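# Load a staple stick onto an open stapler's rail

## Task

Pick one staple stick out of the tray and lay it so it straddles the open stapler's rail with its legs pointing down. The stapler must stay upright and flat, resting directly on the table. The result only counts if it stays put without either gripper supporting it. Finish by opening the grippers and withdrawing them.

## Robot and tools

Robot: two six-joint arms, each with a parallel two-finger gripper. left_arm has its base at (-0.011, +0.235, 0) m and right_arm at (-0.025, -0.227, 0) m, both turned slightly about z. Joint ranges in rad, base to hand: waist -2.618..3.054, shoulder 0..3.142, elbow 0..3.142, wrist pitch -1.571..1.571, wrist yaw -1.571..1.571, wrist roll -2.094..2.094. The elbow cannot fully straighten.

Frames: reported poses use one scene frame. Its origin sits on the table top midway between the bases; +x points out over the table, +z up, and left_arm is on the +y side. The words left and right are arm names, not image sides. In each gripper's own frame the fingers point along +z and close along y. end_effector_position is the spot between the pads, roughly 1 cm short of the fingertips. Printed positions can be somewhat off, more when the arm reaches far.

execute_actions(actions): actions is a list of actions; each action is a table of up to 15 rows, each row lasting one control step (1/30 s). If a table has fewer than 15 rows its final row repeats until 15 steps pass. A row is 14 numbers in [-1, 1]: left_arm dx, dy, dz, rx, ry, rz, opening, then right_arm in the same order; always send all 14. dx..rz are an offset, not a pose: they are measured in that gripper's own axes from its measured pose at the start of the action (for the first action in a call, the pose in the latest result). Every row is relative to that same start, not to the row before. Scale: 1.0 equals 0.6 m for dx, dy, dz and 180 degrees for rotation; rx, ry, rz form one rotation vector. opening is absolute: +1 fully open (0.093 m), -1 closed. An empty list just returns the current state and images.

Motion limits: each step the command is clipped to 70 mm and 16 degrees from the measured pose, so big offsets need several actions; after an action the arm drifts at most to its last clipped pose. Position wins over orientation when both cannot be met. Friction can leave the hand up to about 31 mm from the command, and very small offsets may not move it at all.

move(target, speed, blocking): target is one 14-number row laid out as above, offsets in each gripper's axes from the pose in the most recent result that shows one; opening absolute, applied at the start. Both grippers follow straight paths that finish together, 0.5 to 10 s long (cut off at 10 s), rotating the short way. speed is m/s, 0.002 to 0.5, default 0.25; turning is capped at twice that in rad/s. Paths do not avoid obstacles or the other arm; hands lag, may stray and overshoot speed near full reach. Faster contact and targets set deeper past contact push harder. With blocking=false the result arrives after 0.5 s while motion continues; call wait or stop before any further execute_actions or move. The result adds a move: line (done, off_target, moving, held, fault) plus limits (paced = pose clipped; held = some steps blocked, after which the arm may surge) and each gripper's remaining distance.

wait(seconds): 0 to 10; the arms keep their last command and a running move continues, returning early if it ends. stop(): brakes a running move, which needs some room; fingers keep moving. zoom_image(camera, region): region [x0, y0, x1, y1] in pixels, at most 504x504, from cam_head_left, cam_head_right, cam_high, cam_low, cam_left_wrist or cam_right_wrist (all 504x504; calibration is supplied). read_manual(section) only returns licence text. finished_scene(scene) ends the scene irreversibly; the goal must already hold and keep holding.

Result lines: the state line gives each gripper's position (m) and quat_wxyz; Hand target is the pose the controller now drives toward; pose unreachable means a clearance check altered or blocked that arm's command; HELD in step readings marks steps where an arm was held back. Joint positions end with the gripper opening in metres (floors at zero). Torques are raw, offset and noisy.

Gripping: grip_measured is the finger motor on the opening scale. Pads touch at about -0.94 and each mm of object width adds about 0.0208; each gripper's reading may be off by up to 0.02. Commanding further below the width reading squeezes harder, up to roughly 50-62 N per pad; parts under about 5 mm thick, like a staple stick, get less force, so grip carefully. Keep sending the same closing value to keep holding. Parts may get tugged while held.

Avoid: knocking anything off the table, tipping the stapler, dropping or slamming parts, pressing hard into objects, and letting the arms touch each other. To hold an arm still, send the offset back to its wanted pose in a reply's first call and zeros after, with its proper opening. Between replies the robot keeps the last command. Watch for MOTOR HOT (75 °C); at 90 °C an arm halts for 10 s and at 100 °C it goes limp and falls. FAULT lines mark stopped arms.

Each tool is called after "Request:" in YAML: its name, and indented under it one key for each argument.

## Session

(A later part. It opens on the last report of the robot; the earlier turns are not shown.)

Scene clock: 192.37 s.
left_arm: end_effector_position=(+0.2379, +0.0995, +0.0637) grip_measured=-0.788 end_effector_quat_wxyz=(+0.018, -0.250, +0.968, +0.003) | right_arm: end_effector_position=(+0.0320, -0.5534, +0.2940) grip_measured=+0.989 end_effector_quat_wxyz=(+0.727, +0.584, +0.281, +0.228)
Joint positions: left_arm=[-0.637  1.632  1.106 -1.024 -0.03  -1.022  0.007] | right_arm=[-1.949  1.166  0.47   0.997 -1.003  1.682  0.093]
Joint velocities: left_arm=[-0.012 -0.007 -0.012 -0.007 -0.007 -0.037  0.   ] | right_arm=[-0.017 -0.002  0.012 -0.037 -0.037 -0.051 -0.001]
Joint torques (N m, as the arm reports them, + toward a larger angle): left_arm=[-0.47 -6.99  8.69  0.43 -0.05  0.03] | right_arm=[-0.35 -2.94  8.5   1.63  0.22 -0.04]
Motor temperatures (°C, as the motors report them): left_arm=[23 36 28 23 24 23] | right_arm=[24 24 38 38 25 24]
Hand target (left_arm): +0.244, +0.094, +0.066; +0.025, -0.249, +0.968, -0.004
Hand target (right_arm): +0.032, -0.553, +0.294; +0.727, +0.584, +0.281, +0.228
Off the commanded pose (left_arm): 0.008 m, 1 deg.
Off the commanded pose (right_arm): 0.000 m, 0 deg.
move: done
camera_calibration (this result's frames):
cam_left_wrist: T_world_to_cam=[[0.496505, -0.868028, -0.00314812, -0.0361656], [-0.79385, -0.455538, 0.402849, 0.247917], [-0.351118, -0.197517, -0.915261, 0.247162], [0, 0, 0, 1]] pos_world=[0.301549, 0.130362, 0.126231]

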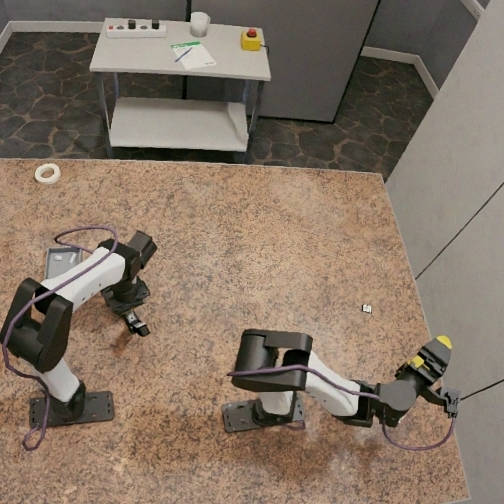

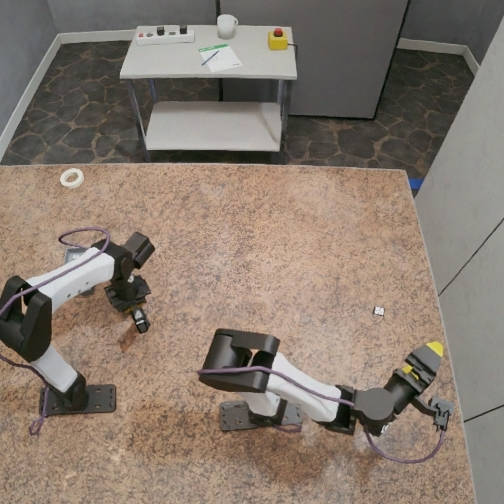

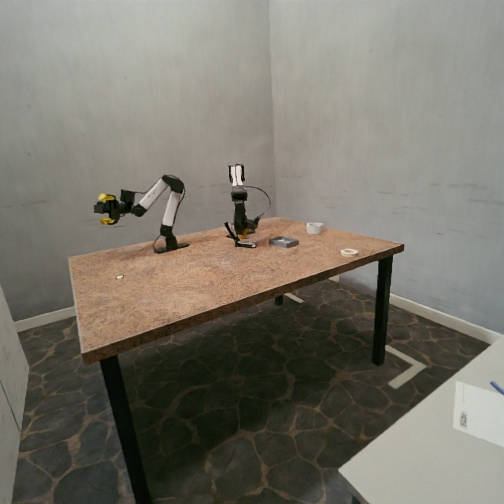

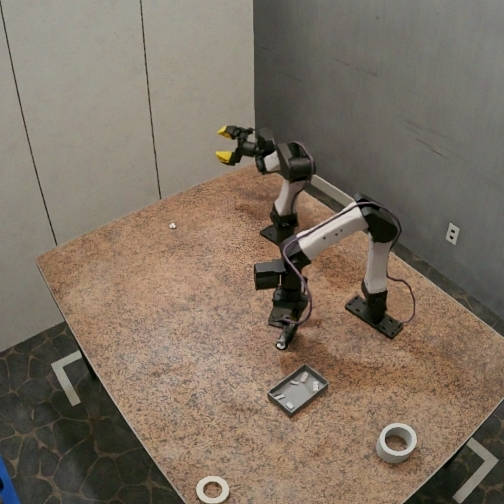

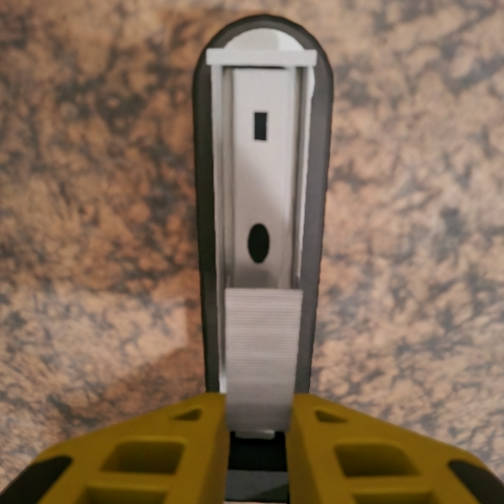

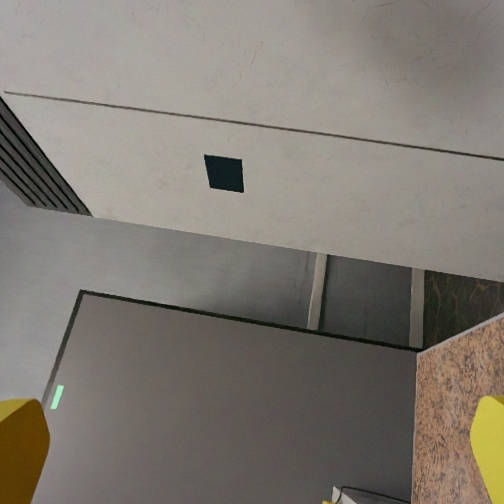

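Request:
move:
  target: [-0.035,0,0.03,0,0,0,-0.8,0,0,0,0,0,0,1]
  speed: 0.04

Request:
zoom_image:
  camera: "cam_high"
  region: [210, 210, 280, 260]

Scene clock: 203.23 s.
left_arm: end_effector_position=(+0.2540, +0.1082, +0.0492) grip_measured=-0.788 end_effector_quat_wxyz=(+0.018, -0.250, +0.968, +0.004) | right_arm: end_effector_position=(+0.0320, -0.5534, +0.2940) grip_measured=+0.989 end_effector_quat_wxyz=(+0.727, +0.584, +0.281, +0.228)
Joint positions: left_arm=[-0.584  1.687  1.106 -0.968 -0.03  -0.97   0.007] | right_arm=[-1.949  1.166  0.47   0.997 -1.003  1.682  0.093]
Joint velocities: left_arm=[ 0.007 -0.032  0.002  0.066  0.022 -0.037 -0.001] | right_arm=[ 0.027 -0.012 -0.017 -0.007 -0.051  0.007  0.   ]
Joint torques (N m, as the arm reports them, + toward a larger angle): left_arm=[ 1.09 -7.42  6.81  0.43 -0.07  0.12] | right_arm=[-0.32 -3.02  8.27  1.63  0.23 -0.03]
Motor temperatures (°C, as the motors report them): left_arm=[23 35 29 23 24 23] | right_arm=[24 24 39 38 25 24]
Hand target (left_arm): +0.257, +0.110, +0.046; +0.018, -0.250, +0.968, +0.004
Hand target (right_arm): +0.032, -0.553, +0.294; +0.727, +0.584, +0.281, +0.228
Off the commanded pose (left_arm): 0.004 m, 0 deg.
Off the commanded pose (right_arm): 0.000 m, 0 deg.
move: done
camera_calibration (this result's frames):
cam_left_wrist: T_world_to_cam=[[0.497197, -0.867626, -0.00440026, -0.0368547], [-0.793423, -0.456715, 0.402356, 0.270468], [-0.351104, -0.196559, -0.915473, 0.241175], [0, 0, 0, 1]] pos_world=[0.317597, 0.138956, 0.111802]

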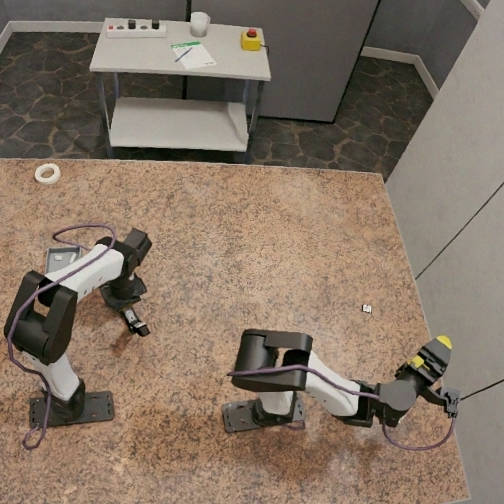

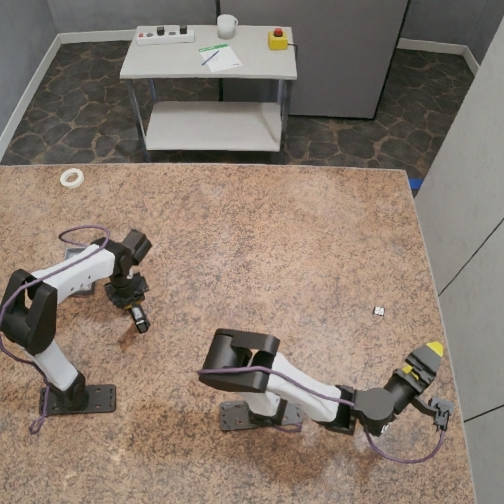

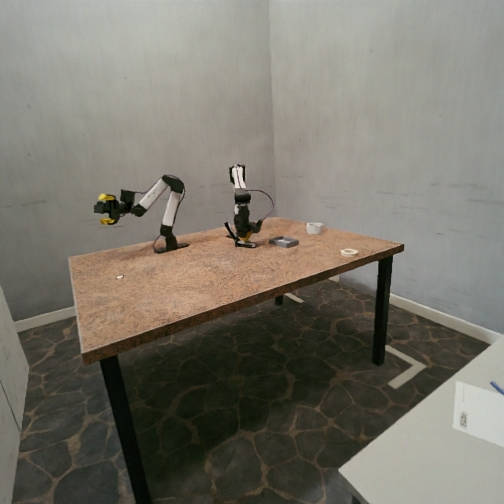

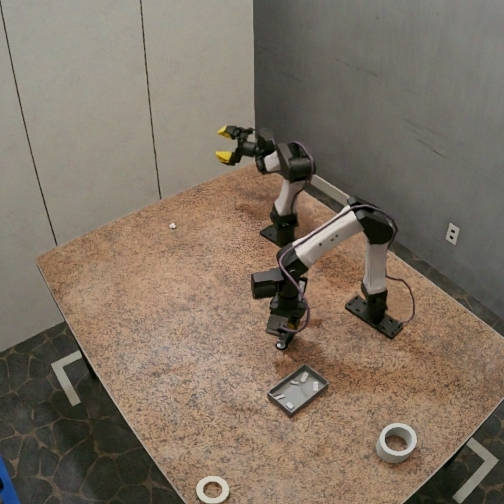

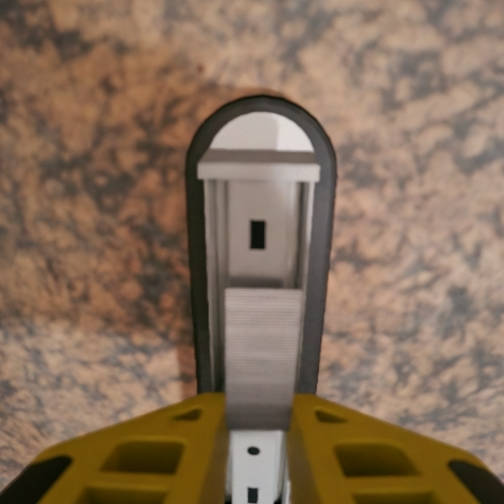

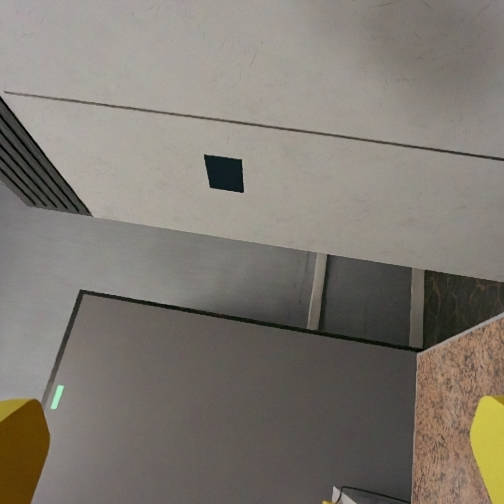

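Region (210, 210, 280, 260) of cam_high's 504x504 image, scaled by 7.200, with more detail than that image has; it fills the top 360 rows of this view, and the rest is white.

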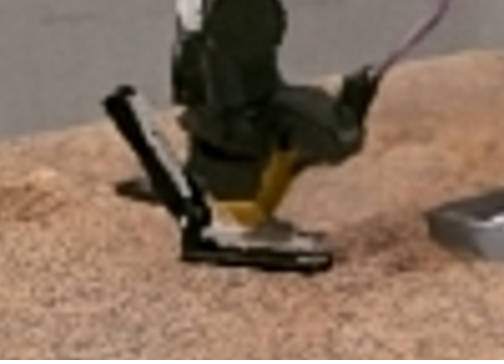

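Request:
move:
  target: [0,0,0.028,0,0,0,-0.8,0,0,0,0,0,0,1]
  speed: 0.02

Request:
zoom_image:
  camera: "cam_left_wrist"
  region: [160, 150, 360, 450]

Request:
zoom_image:
  camera: "cam_high"
  region: [225, 225, 265, 255]

Scene clock: 214.90 s.
left_arm: end_effector_position=(+0.2559, +0.1072, +0.0435) grip_measured=-0.788 end_effector_quat_wxyz=(+0.022, -0.249, +0.968, +0.000) | right_arm: end_effector_position=(+0.0320, -0.5534, +0.2940) grip_measured=+0.989 end_effector_quat_wxyz=(+0.727, +0.584, +0.281, +0.228)
Joint positions: left_arm=[-0.584  1.692  1.088 -0.933 -0.03  -0.969  0.007] | right_arm=[-1.949  1.166  0.47   0.997 -1.003  1.682  0.093]
Joint velocities: left_arm=[-0.007 -0.022  0.007 -0.051 -0.007 -0.051  0.001] | right_arm=[-0.012  0.007 -0.017 -0.007 -0.037 -0.022 -0.   ]
Joint torques (N m, as the arm reports them, + toward a larger angle): left_arm=[ 0.24 -6.66  4.6   0.66 -0.07  0.04] | right_arm=[-0.38 -3.1   8.3   1.65  0.21 -0.08]
Motor temperatures (°C, as the motors report them): left_arm=[23 35 30 23 24 23] | right_arm=[24 24 39 39 25 24]
Hand target (left_arm): +0.254, +0.109, +0.033; +0.018, -0.250, +0.968, +0.004
Hand target (right_arm): +0.032, -0.553, +0.294; +0.727, +0.584, +0.281, +0.228
Off the commanded pose (left_arm): 0.011 m, 1 deg.
Off the commanded pose (right_arm): 0.000 m, 0 deg.
move: off_target (left_arm)
camera_calibration (this result's frames):
cam_left_wrist: T_world_to_cam=[[0.495538, -0.86857, 0.00537258, -0.0386172], [-0.798501, -0.45311, 0.396342, 0.275043], [-0.341816, -0.200692, -0.918087, 0.234647], [0, 0, 0, 1]] pos_world=[0.318964, 0.138175, 0.106622]

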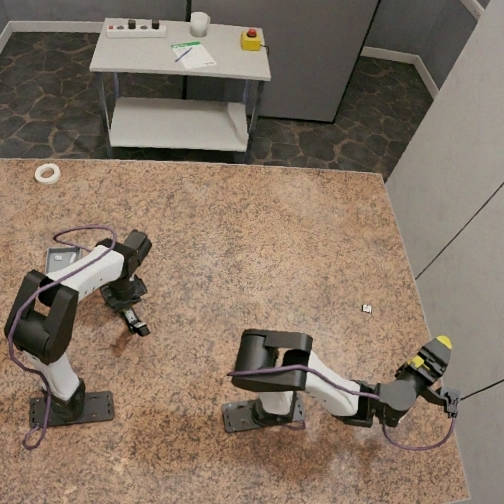

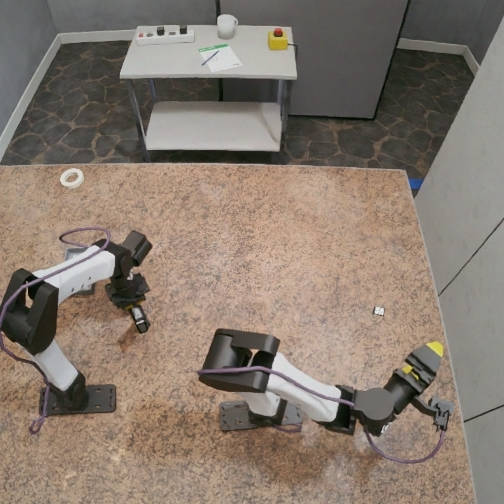

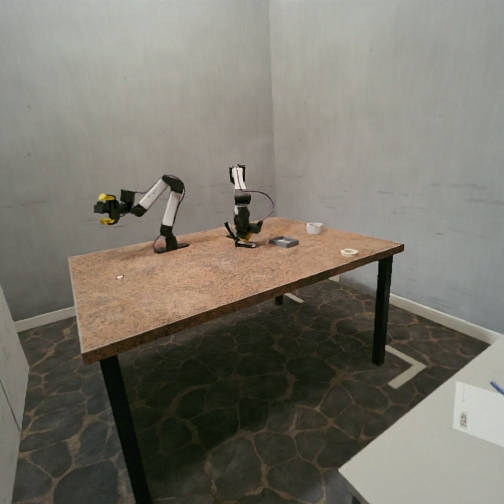

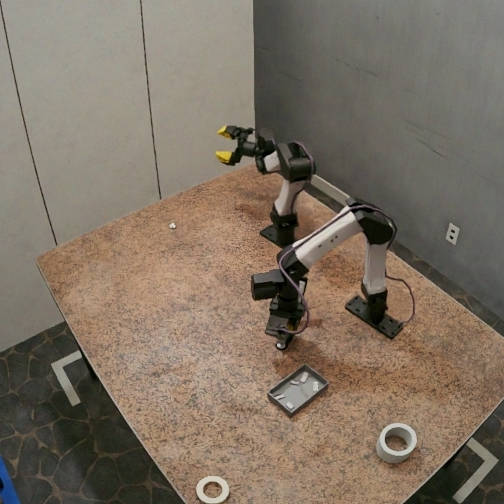

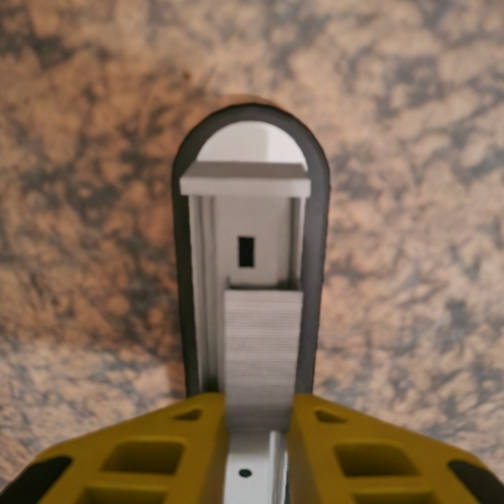

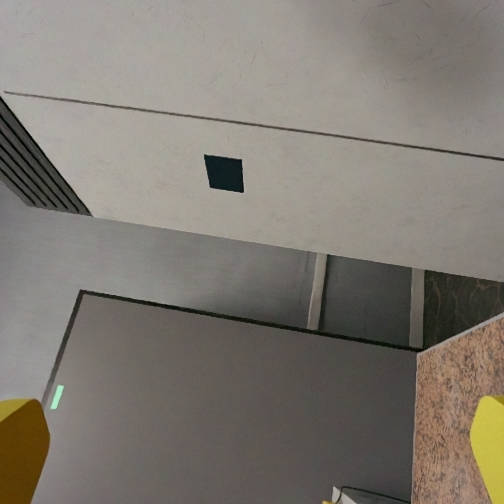

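Region (160, 150, 360, 450) of cam_left_wrist's 504x504 image, scaled by 1.680, with more detail than that image has.

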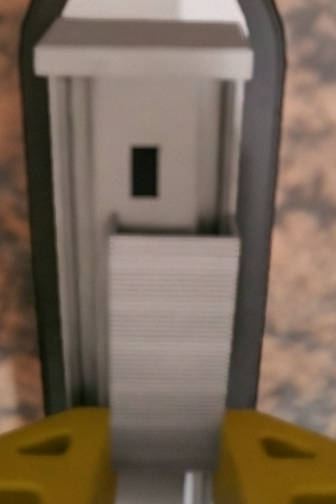

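Region (225, 225, 265, 255) of cam_high's 504x504 image, scaled by 12.600, with more detail than that image has; it fills the top 378 rows of this view, and the rest is white.

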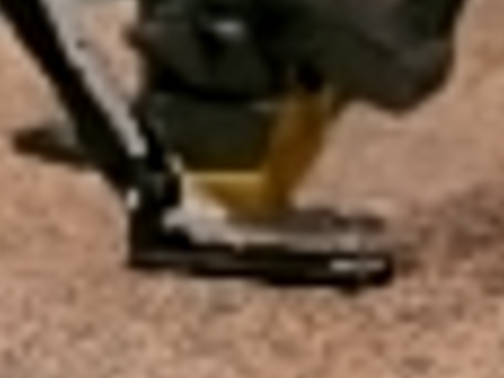

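Request:
move:
  target: [0,0.014,-0.008,0,0,0,-0.8,0,0,0,0,0,0,1]
  speed: 0.02

Scene clock: 221.23 s.
left_arm: end_effector_position=(+0.2556, +0.1074, +0.0483) grip_measured=-0.788 end_effector_quat_wxyz=(+0.027, -0.247, +0.969, -0.003) | right_arm: end_effector_position=(+0.0320, -0.5534, +0.2940) grip_measured=+0.989 end_effector_quat_wxyz=(+0.727, +0.584, +0.281, +0.228)
Joint positions: left_arm=[-0.584  1.675  1.088 -0.939 -0.03  -0.964  0.007] | right_arm=[-1.949  1.166  0.47   0.997 -1.003  1.682  0.093]
Joint velocities: left_arm=[-0.002 -0.007 -0.012  0.037 -0.051 -0.037  0.   ] | right_arm=[-0.007  0.002 -0.017 -0.022 -0.066  0.066  0.   ]
Joint torques (N m, as the arm reports them, + toward a larger angle): left_arm=[ 1.51 -9.68  5.4   0.31 -0.07  0.13] | right_arm=[-0.33 -2.91  8.41  1.63  0.27 -0.05]
Motor temperatures (°C, as the motors report them): left_arm=[23 35 29 23 24 23] | right_arm=[24 24 39 39 25 24]
Hand target (left_arm): +0.252, +0.114, +0.048; +0.023, -0.249, +0.968, +0.000
Hand target (right_arm): +0.032, -0.553, +0.294; +0.727, +0.584, +0.281, +0.228
Off the commanded pose (left_arm): 0.008 m, 1 deg.
Off the commanded pose (right_arm): 0.000 m, 0 deg.
move: done
camera_calibration (this result's frames):
cam_left_wrist: T_world_to_cam=[[0.491132, -0.870967, 0.0143341, -0.0373726], [-0.804605, -0.447283, 0.390576, 0.274167], [-0.333767, -0.203358, -0.920459, 0.237292], [0, 0, 0, 1]] pos_world=[0.318151, 0.138335, 0.11187]

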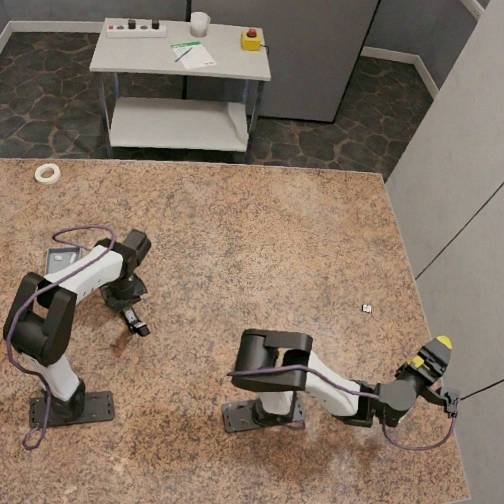

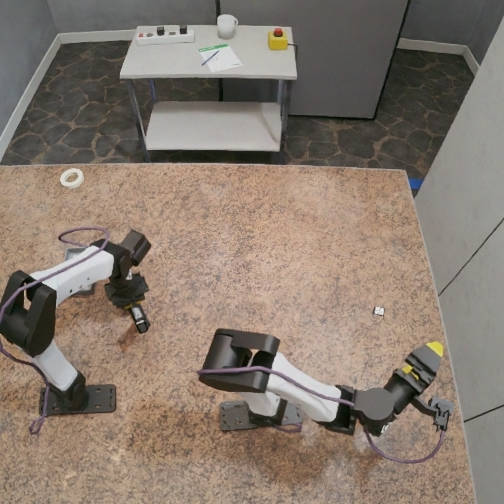

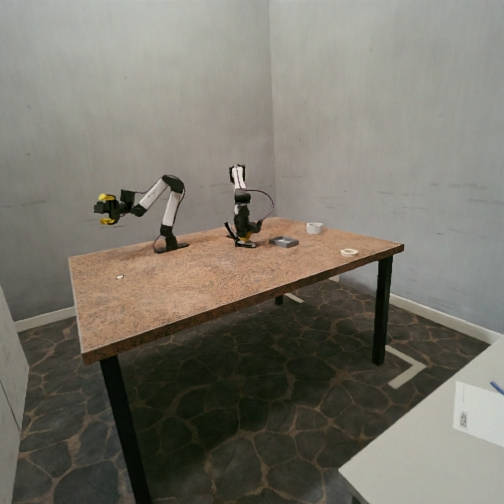

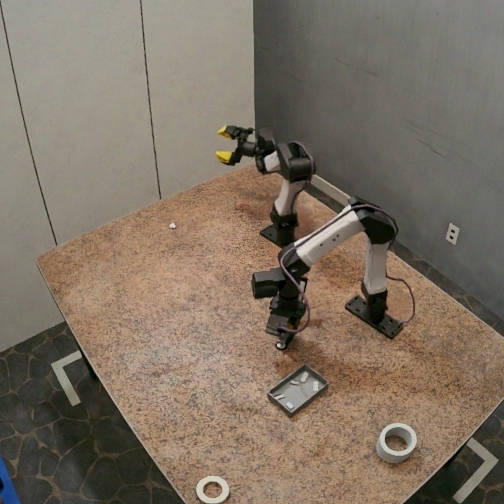

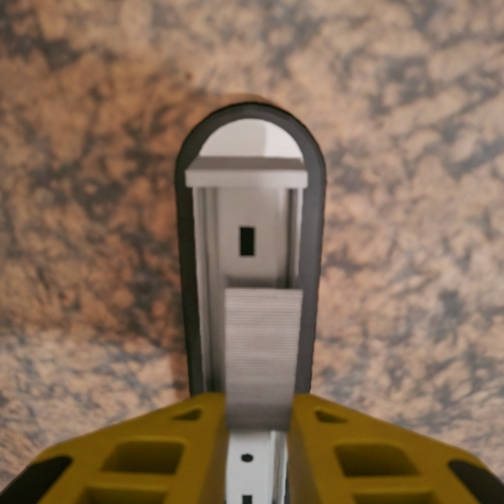

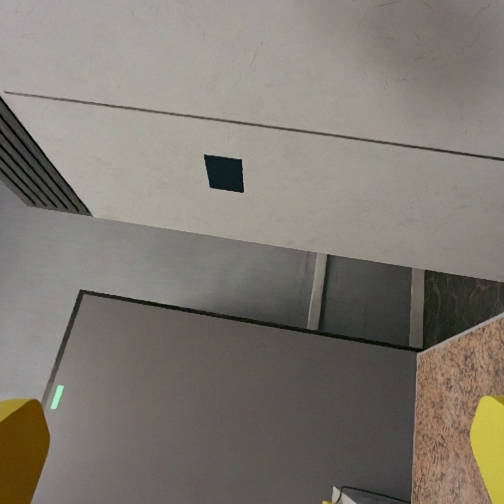

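Request:
move:
  target: [0,0.026,-0.004,0,0,0,-0.8,0,0,0,0,0,0,1]
  speed: 0.02

Scene clock: 226.13 s.
left_arm: end_effector_position=(+0.2510, +0.1163, +0.0503) grip_measured=-0.788 end_effector_quat_wxyz=(+0.028, -0.247, +0.969, -0.004) | right_arm: end_effector_position=(+0.0320, -0.5534, +0.2940) grip_measured=+0.989 end_effector_quat_wxyz=(+0.727, +0.584, +0.281, +0.228)
Joint positions: left_arm=[-0.563  1.64   1.058 -0.94  -0.03  -0.943  0.007] | right_arm=[-1.949  1.166  0.47   0.997 -1.003  1.682  0.093]
Joint velocities: left_arm=[-0.017 -0.007 -0.012  0.022 -0.007  0.037  0.001] | right_arm=[ 0.007  0.017  0.027 -0.051 -0.081 -0.11  -0.   ]
Joint torques (N m, as the arm reports them, + toward a larger angle): left_arm=[ 1.12 -9.38  5.58  0.36 -0.06  0.17] | right_arm=[-0.33 -2.97  8.46  1.64  0.23 -0.04]
Motor temperatures (°C, as the motors report them): left_arm=[23 35 29 23 24 23] | right_arm=[24 24 39 39 25 24]
Hand target (left_arm): +0.248, +0.121, +0.051; +0.027, -0.247, +0.969, -0.003
Hand target (right_arm): +0.032, -0.553, +0.294; +0.727, +0.584, +0.281, +0.228
Off the commanded pose (left_arm): 0.006 m, 0 deg.
Off the commanded pose (right_arm): 0.000 m, 0 deg.
move: done
camera_calibration (this result's frames):
cam_left_wrist: T_world_to_cam=[[0.490777, -0.87113, 0.0164071, -0.0274145], [-0.806045, -0.446799, 0.388152, 0.274135], [-0.330801, -0.203721, -0.921449, 0.238793], [0, 0, 0, 1]] pos_world=[0.313412, 0.147249, 0.11408]

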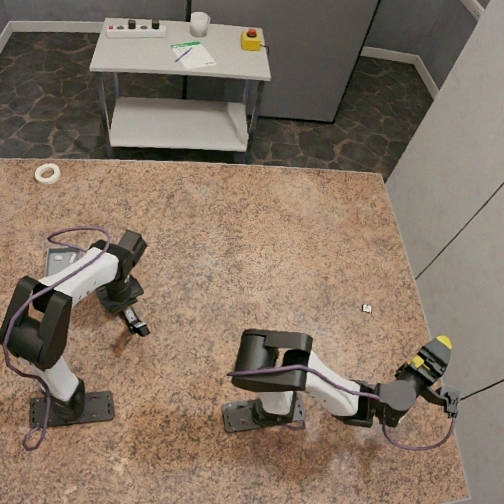

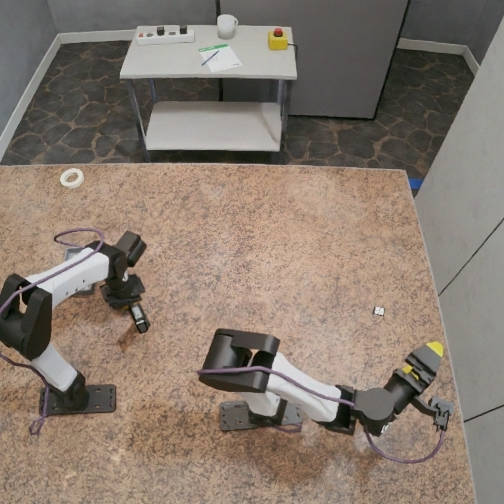

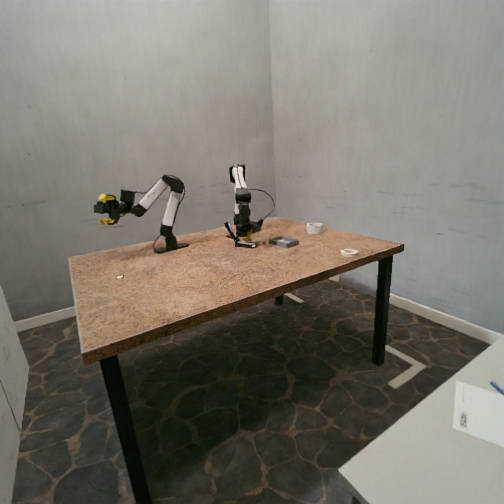

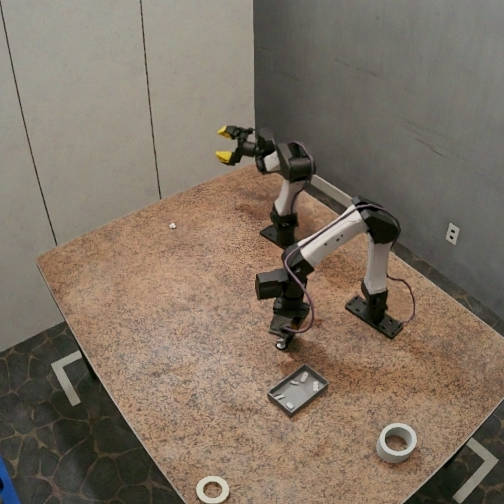

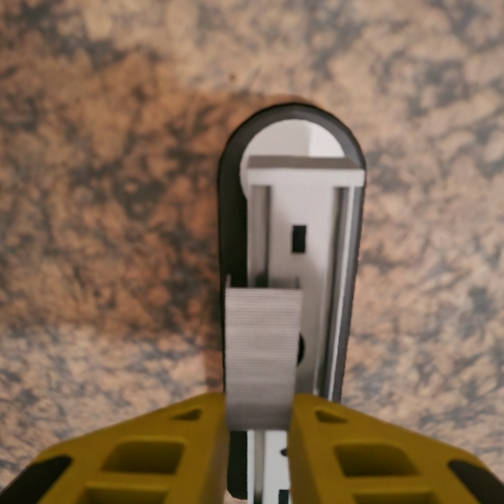

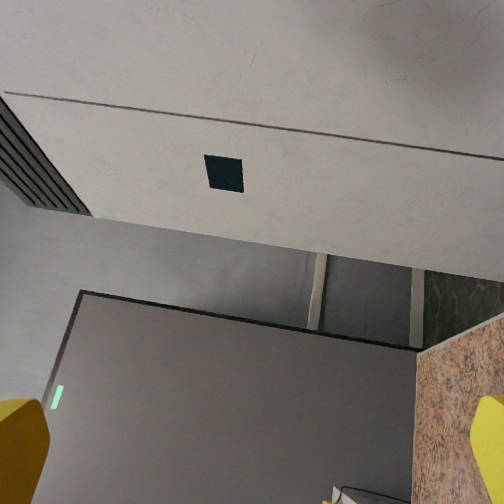

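Request:
move:
  target: [0,-0.02,0,0,0,0,-0.8,0,0,0,0,0,0,1]
  speed: 0.02

Scene clock: 231.13 s.
left_arm: end_effector_position=(+0.2541, +0.1105, +0.0490) grip_measured=-0.788 end_effector_quat_wxyz=(+0.027, -0.247, +0.969, -0.003) | right_arm: end_effector_position=(+0.0320, -0.5534, +0.2940) grip_measured=+0.989 end_effector_quat_wxyz=(+0.727, +0.584, +0.281, +0.228)
Joint positions: left_arm=[-0.577  1.664  1.079 -0.941 -0.03  -0.956  0.007] | right_arm=[-1.949  1.166  0.47   0.997 -1.003  1.682  0.093]
Joint velocities: left_arm=[ 0.012  0.037 -0.012 -0.037  0.037 -0.051 -0.   ] | right_arm=[-0.017 -0.007  0.002  0.007 -0.007  0.022 -0.   ]
Joint torques (N m, as the arm reports them, + toward a larger angle): left_arm=[-0.75 -7.16  8.58  0.37 -0.07  0.  ] | right_arm=[-0.4  -2.95  8.34  1.65  0.22  0.  ]
Motor temperatures (°C, as the motors report them): left_arm=[23 35 29 23 24 23] | right_arm=[24 24 39 39 25 24]
Hand target (left_arm): +0.257, +0.106, +0.050; +0.028, -0.247, +0.969, -0.004
Hand target (right_arm): +0.032, -0.553, +0.294; +0.727, +0.584, +0.281, +0.228
Off the commanded pose (left_arm): 0.006 m, 0 deg.
Off the commanded pose (right_arm): 0.000 m, 0 deg.
move: done
camera_calibration (this result's frames):
cam_left_wrist: T_world_to_cam=[[0.490811, -0.871155, 0.0139548, -0.0338481], [-0.80475, -0.447144, 0.390434, 0.27413], [-0.333889, -0.202859, -0.920525, 0.238089], [0, 0, 0, 1]] pos_world=[0.316715, 0.141388, 0.11261]

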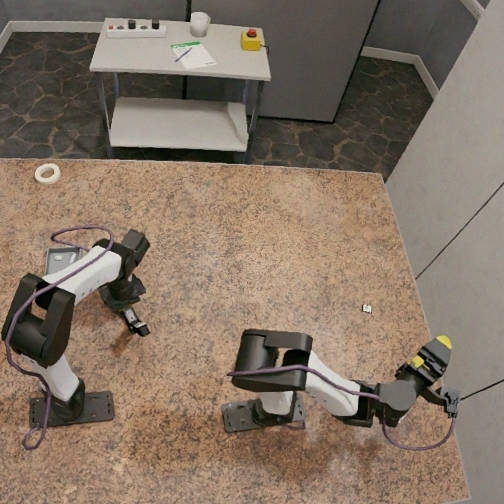

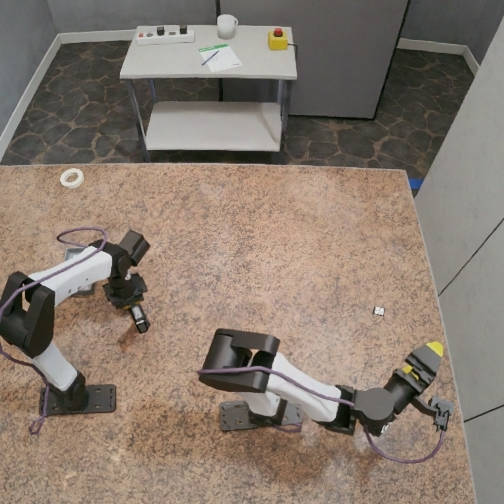

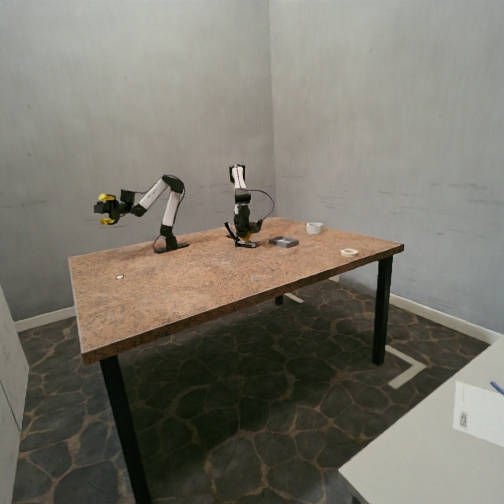

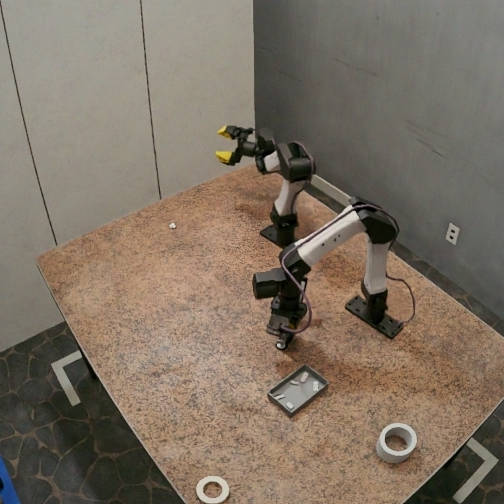

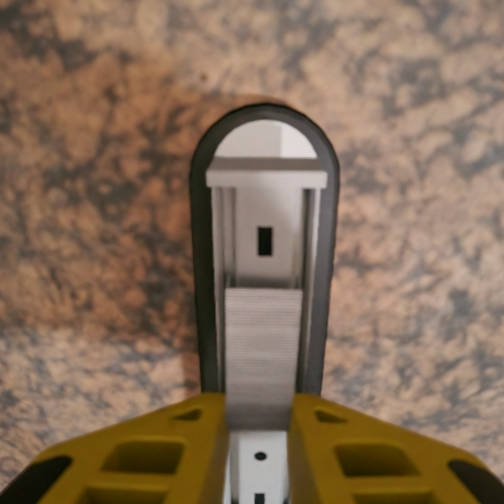

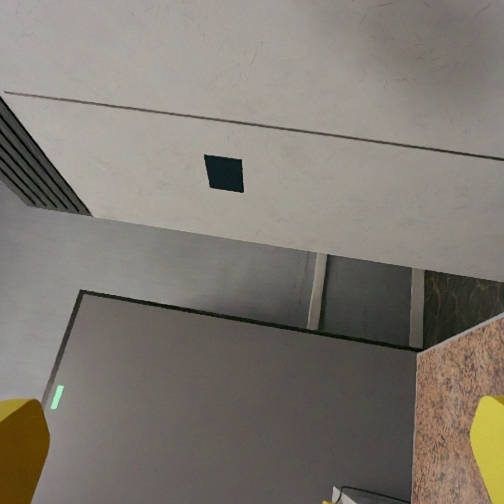

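Request:
move:
  target: [0,0.004,0.026,0,0,0,-0.8,0,0,0,0,0,0,1]
  speed: 0.02

Scene clock: 238.03 s.
left_arm: end_effector_position=(+0.2550, +0.1100, +0.0420) grip_measured=-0.788 end_effector_quat_wxyz=(+0.032, -0.248, +0.968, -0.008) | right_arm: end_effector_position=(+0.0320, -0.5534, +0.2940) grip_measured=+0.989 end_effector_quat_wxyz=(+0.727, +0.584, +0.281, +0.228)
Joint positions: left_arm=[-0.577  1.664  1.049 -0.895 -0.03  -0.957  0.007] | right_arm=[-1.949  1.166  0.47   0.997 -1.003  1.682  0.093]
Joint velocities: left_arm=[-0.012  0.022 -0.002  0.081 -0.007 -0.066 -0.   ] | right_arm=[-0.007  0.002 -0.002 -0.037  0.007 -0.007  0.   ]
Joint torques (N m, as the arm reports them, + toward a larger angle): left_arm=[ 0.68 -6.49  5.43  0.6  -0.05  0.13] | right_arm=[-0.26 -2.96  8.43  1.63  0.27 -0.05]
Motor temperatures (°C, as the motors report them): left_arm=[23 35 30 23 24 23] | right_arm=[24 24 39 39 25 24]
Hand target (left_arm): +0.254, +0.113, +0.034; +0.027, -0.247, +0.969, -0.003
Hand target (right_arm): +0.032, -0.553, +0.294; +0.727, +0.584, +0.281, +0.228
Off the commanded pose (left_arm): 0.009 m, 1 deg.
Off the commanded pose (right_arm): 0.000 m, 0 deg.
move: done
camera_calibration (this result's frames):
cam_left_wrist: T_world_to_cam=[[0.491859, -0.870268, 0.0266335, -0.0354571], [-0.809362, -0.445733, 0.382433, 0.278739], [-0.320947, -0.209659, -0.923599, 0.22942], [0, 0, 0, 1]] pos_world=[0.316672, 0.141486, 0.106237]

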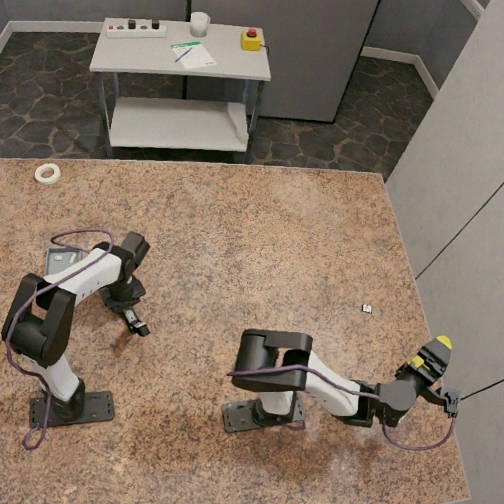

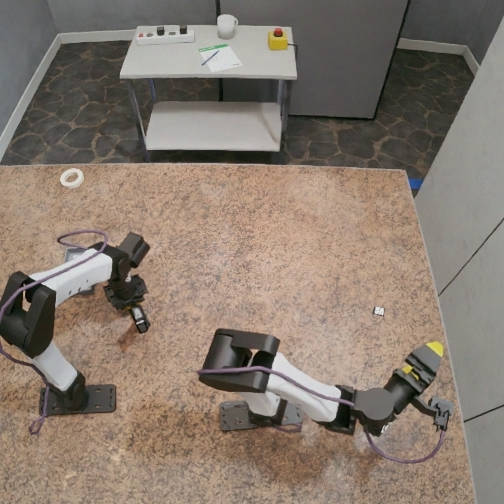

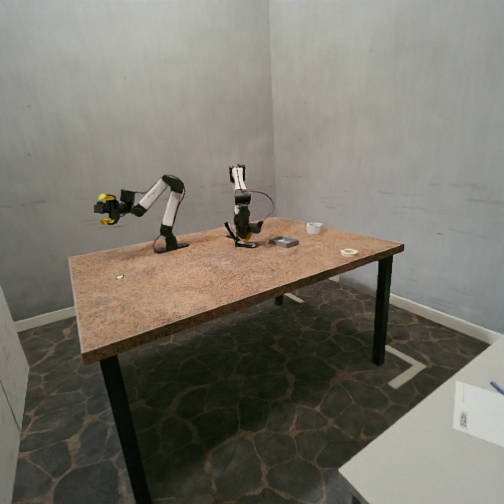

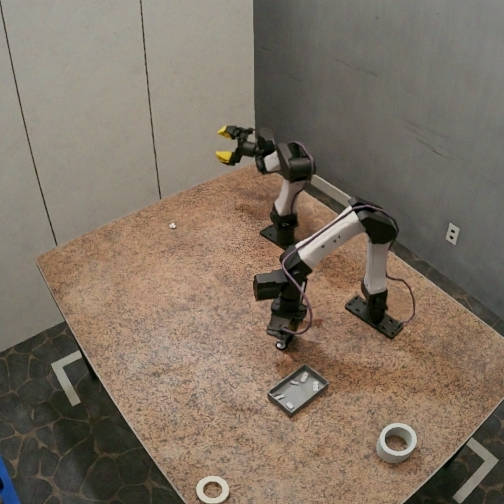

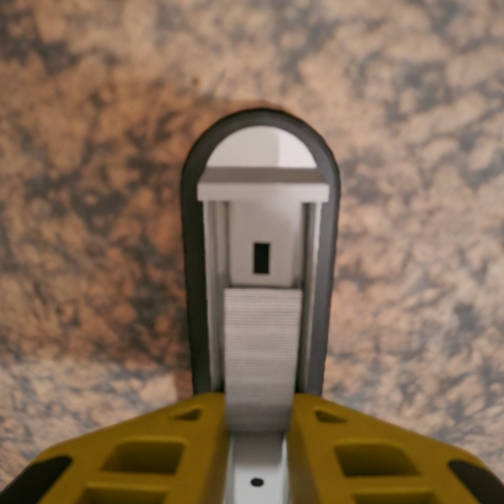

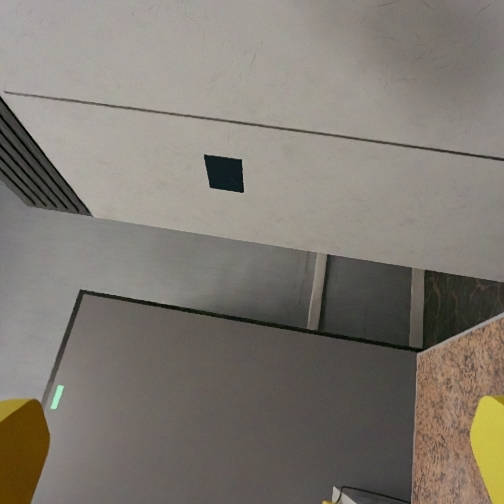

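Aligned. Lower a bit more.

Request:
move:
  target: [0,0.002,0.028,0,0,0,-0.8,0,0,0,0,0,0,1]
  speed: 0.015

Request:
zoom_image:
  camera: "cam_left_wrist"
  region: [160, 150, 360, 450]

Scene clock: 244.30 s.
left_arm: end_effector_position=(+0.2549, +0.1101, +0.0408) grip_measured=-0.788 end_effector_quat_wxyz=(+0.033, -0.248, +0.968, -0.009) | right_arm: end_effector_position=(+0.0320, -0.5534, +0.2940) grip_measured=+0.989 end_effector_quat_wxyz=(+0.727, +0.584, +0.281, +0.228)
Joint positions: left_arm=[-0.577  1.664  1.043 -0.888 -0.03  -0.957  0.007] | right_arm=[-1.949  1.166  0.47   0.997 -1.003  1.682  0.093]
Joint velocities: left_arm=[-0.012  0.002 -0.012  0.037  0.022 -0.022 -0.001] | right_arm=[ 0.022 -0.007  0.002 -0.051 -0.022 -0.007 -0.002]
Joint torques (N m, as the arm reports them, + toward a larger angle): left_arm=[ 0.45 -5.91  3.44  0.97 -0.07  0.09] | right_arm=[-0.38 -3.08  8.45  1.61  0.27 -0.04]
Motor temperatures (°C, as the motors report them): left_arm=[23 34 29 23 24 23] | right_arm=[24 24 40 40 25 24]
Hand target (left_arm): +0.255, +0.112, +0.026; +0.032, -0.248, +0.968, -0.008
Hand target (right_arm): +0.032, -0.553, +0.294; +0.727, +0.584, +0.281, +0.228
Off the commanded pose (left_arm): 0.016 m, 0 deg.
Off the commanded pose (right_arm): 0.000 m, 0 deg.
move: off_target (left_arm)
camera_calibration (this result's frames):
cam_left_wrist: T_world_to_cam=[[0.491822, -0.870249, 0.0278935, -0.0353625], [-0.809885, -0.445475, 0.381625, 0.279279], [-0.319683, -0.210282, -0.923896, 0.228017], [0, 0, 0, 1]] pos_world=[0.316469, 0.141586, 0.105071]

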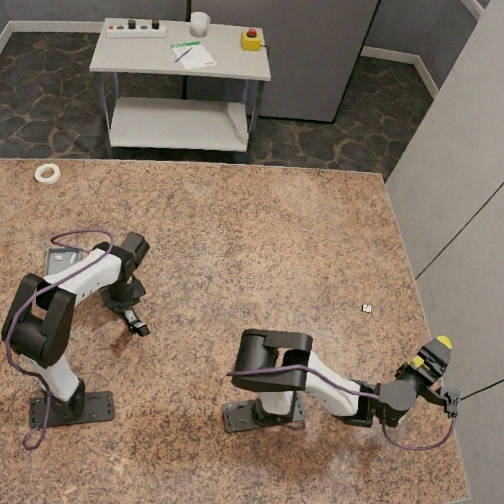

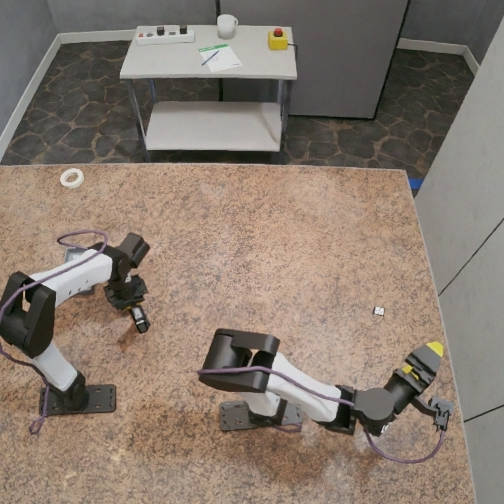

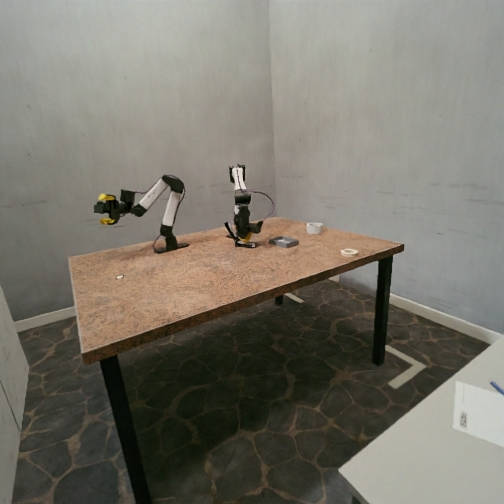

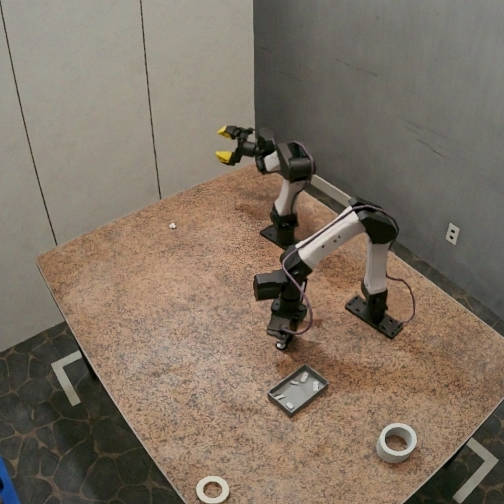

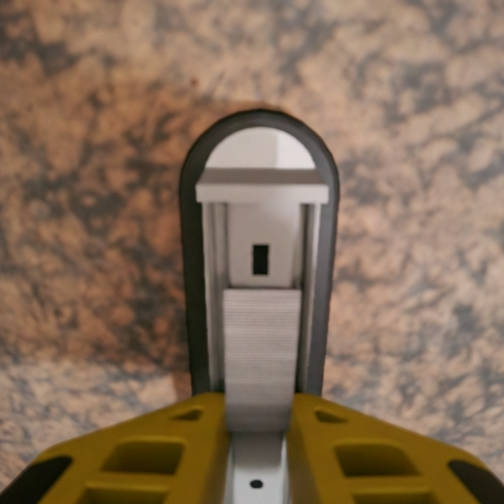

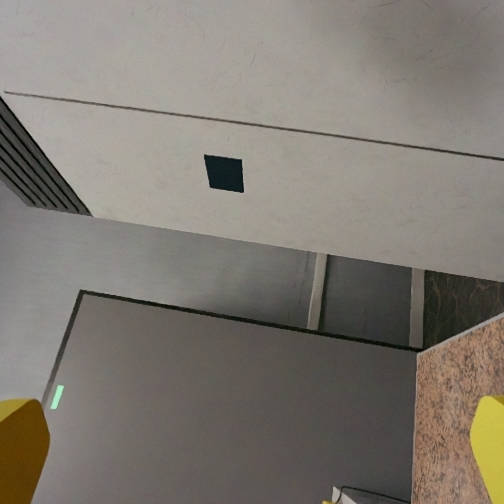

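Region (160, 150, 360, 450) of cam_left_wrist's 504x504 image, scaled by 1.680, with more detail than that image has.

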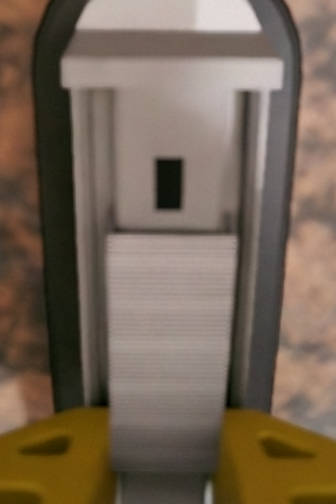

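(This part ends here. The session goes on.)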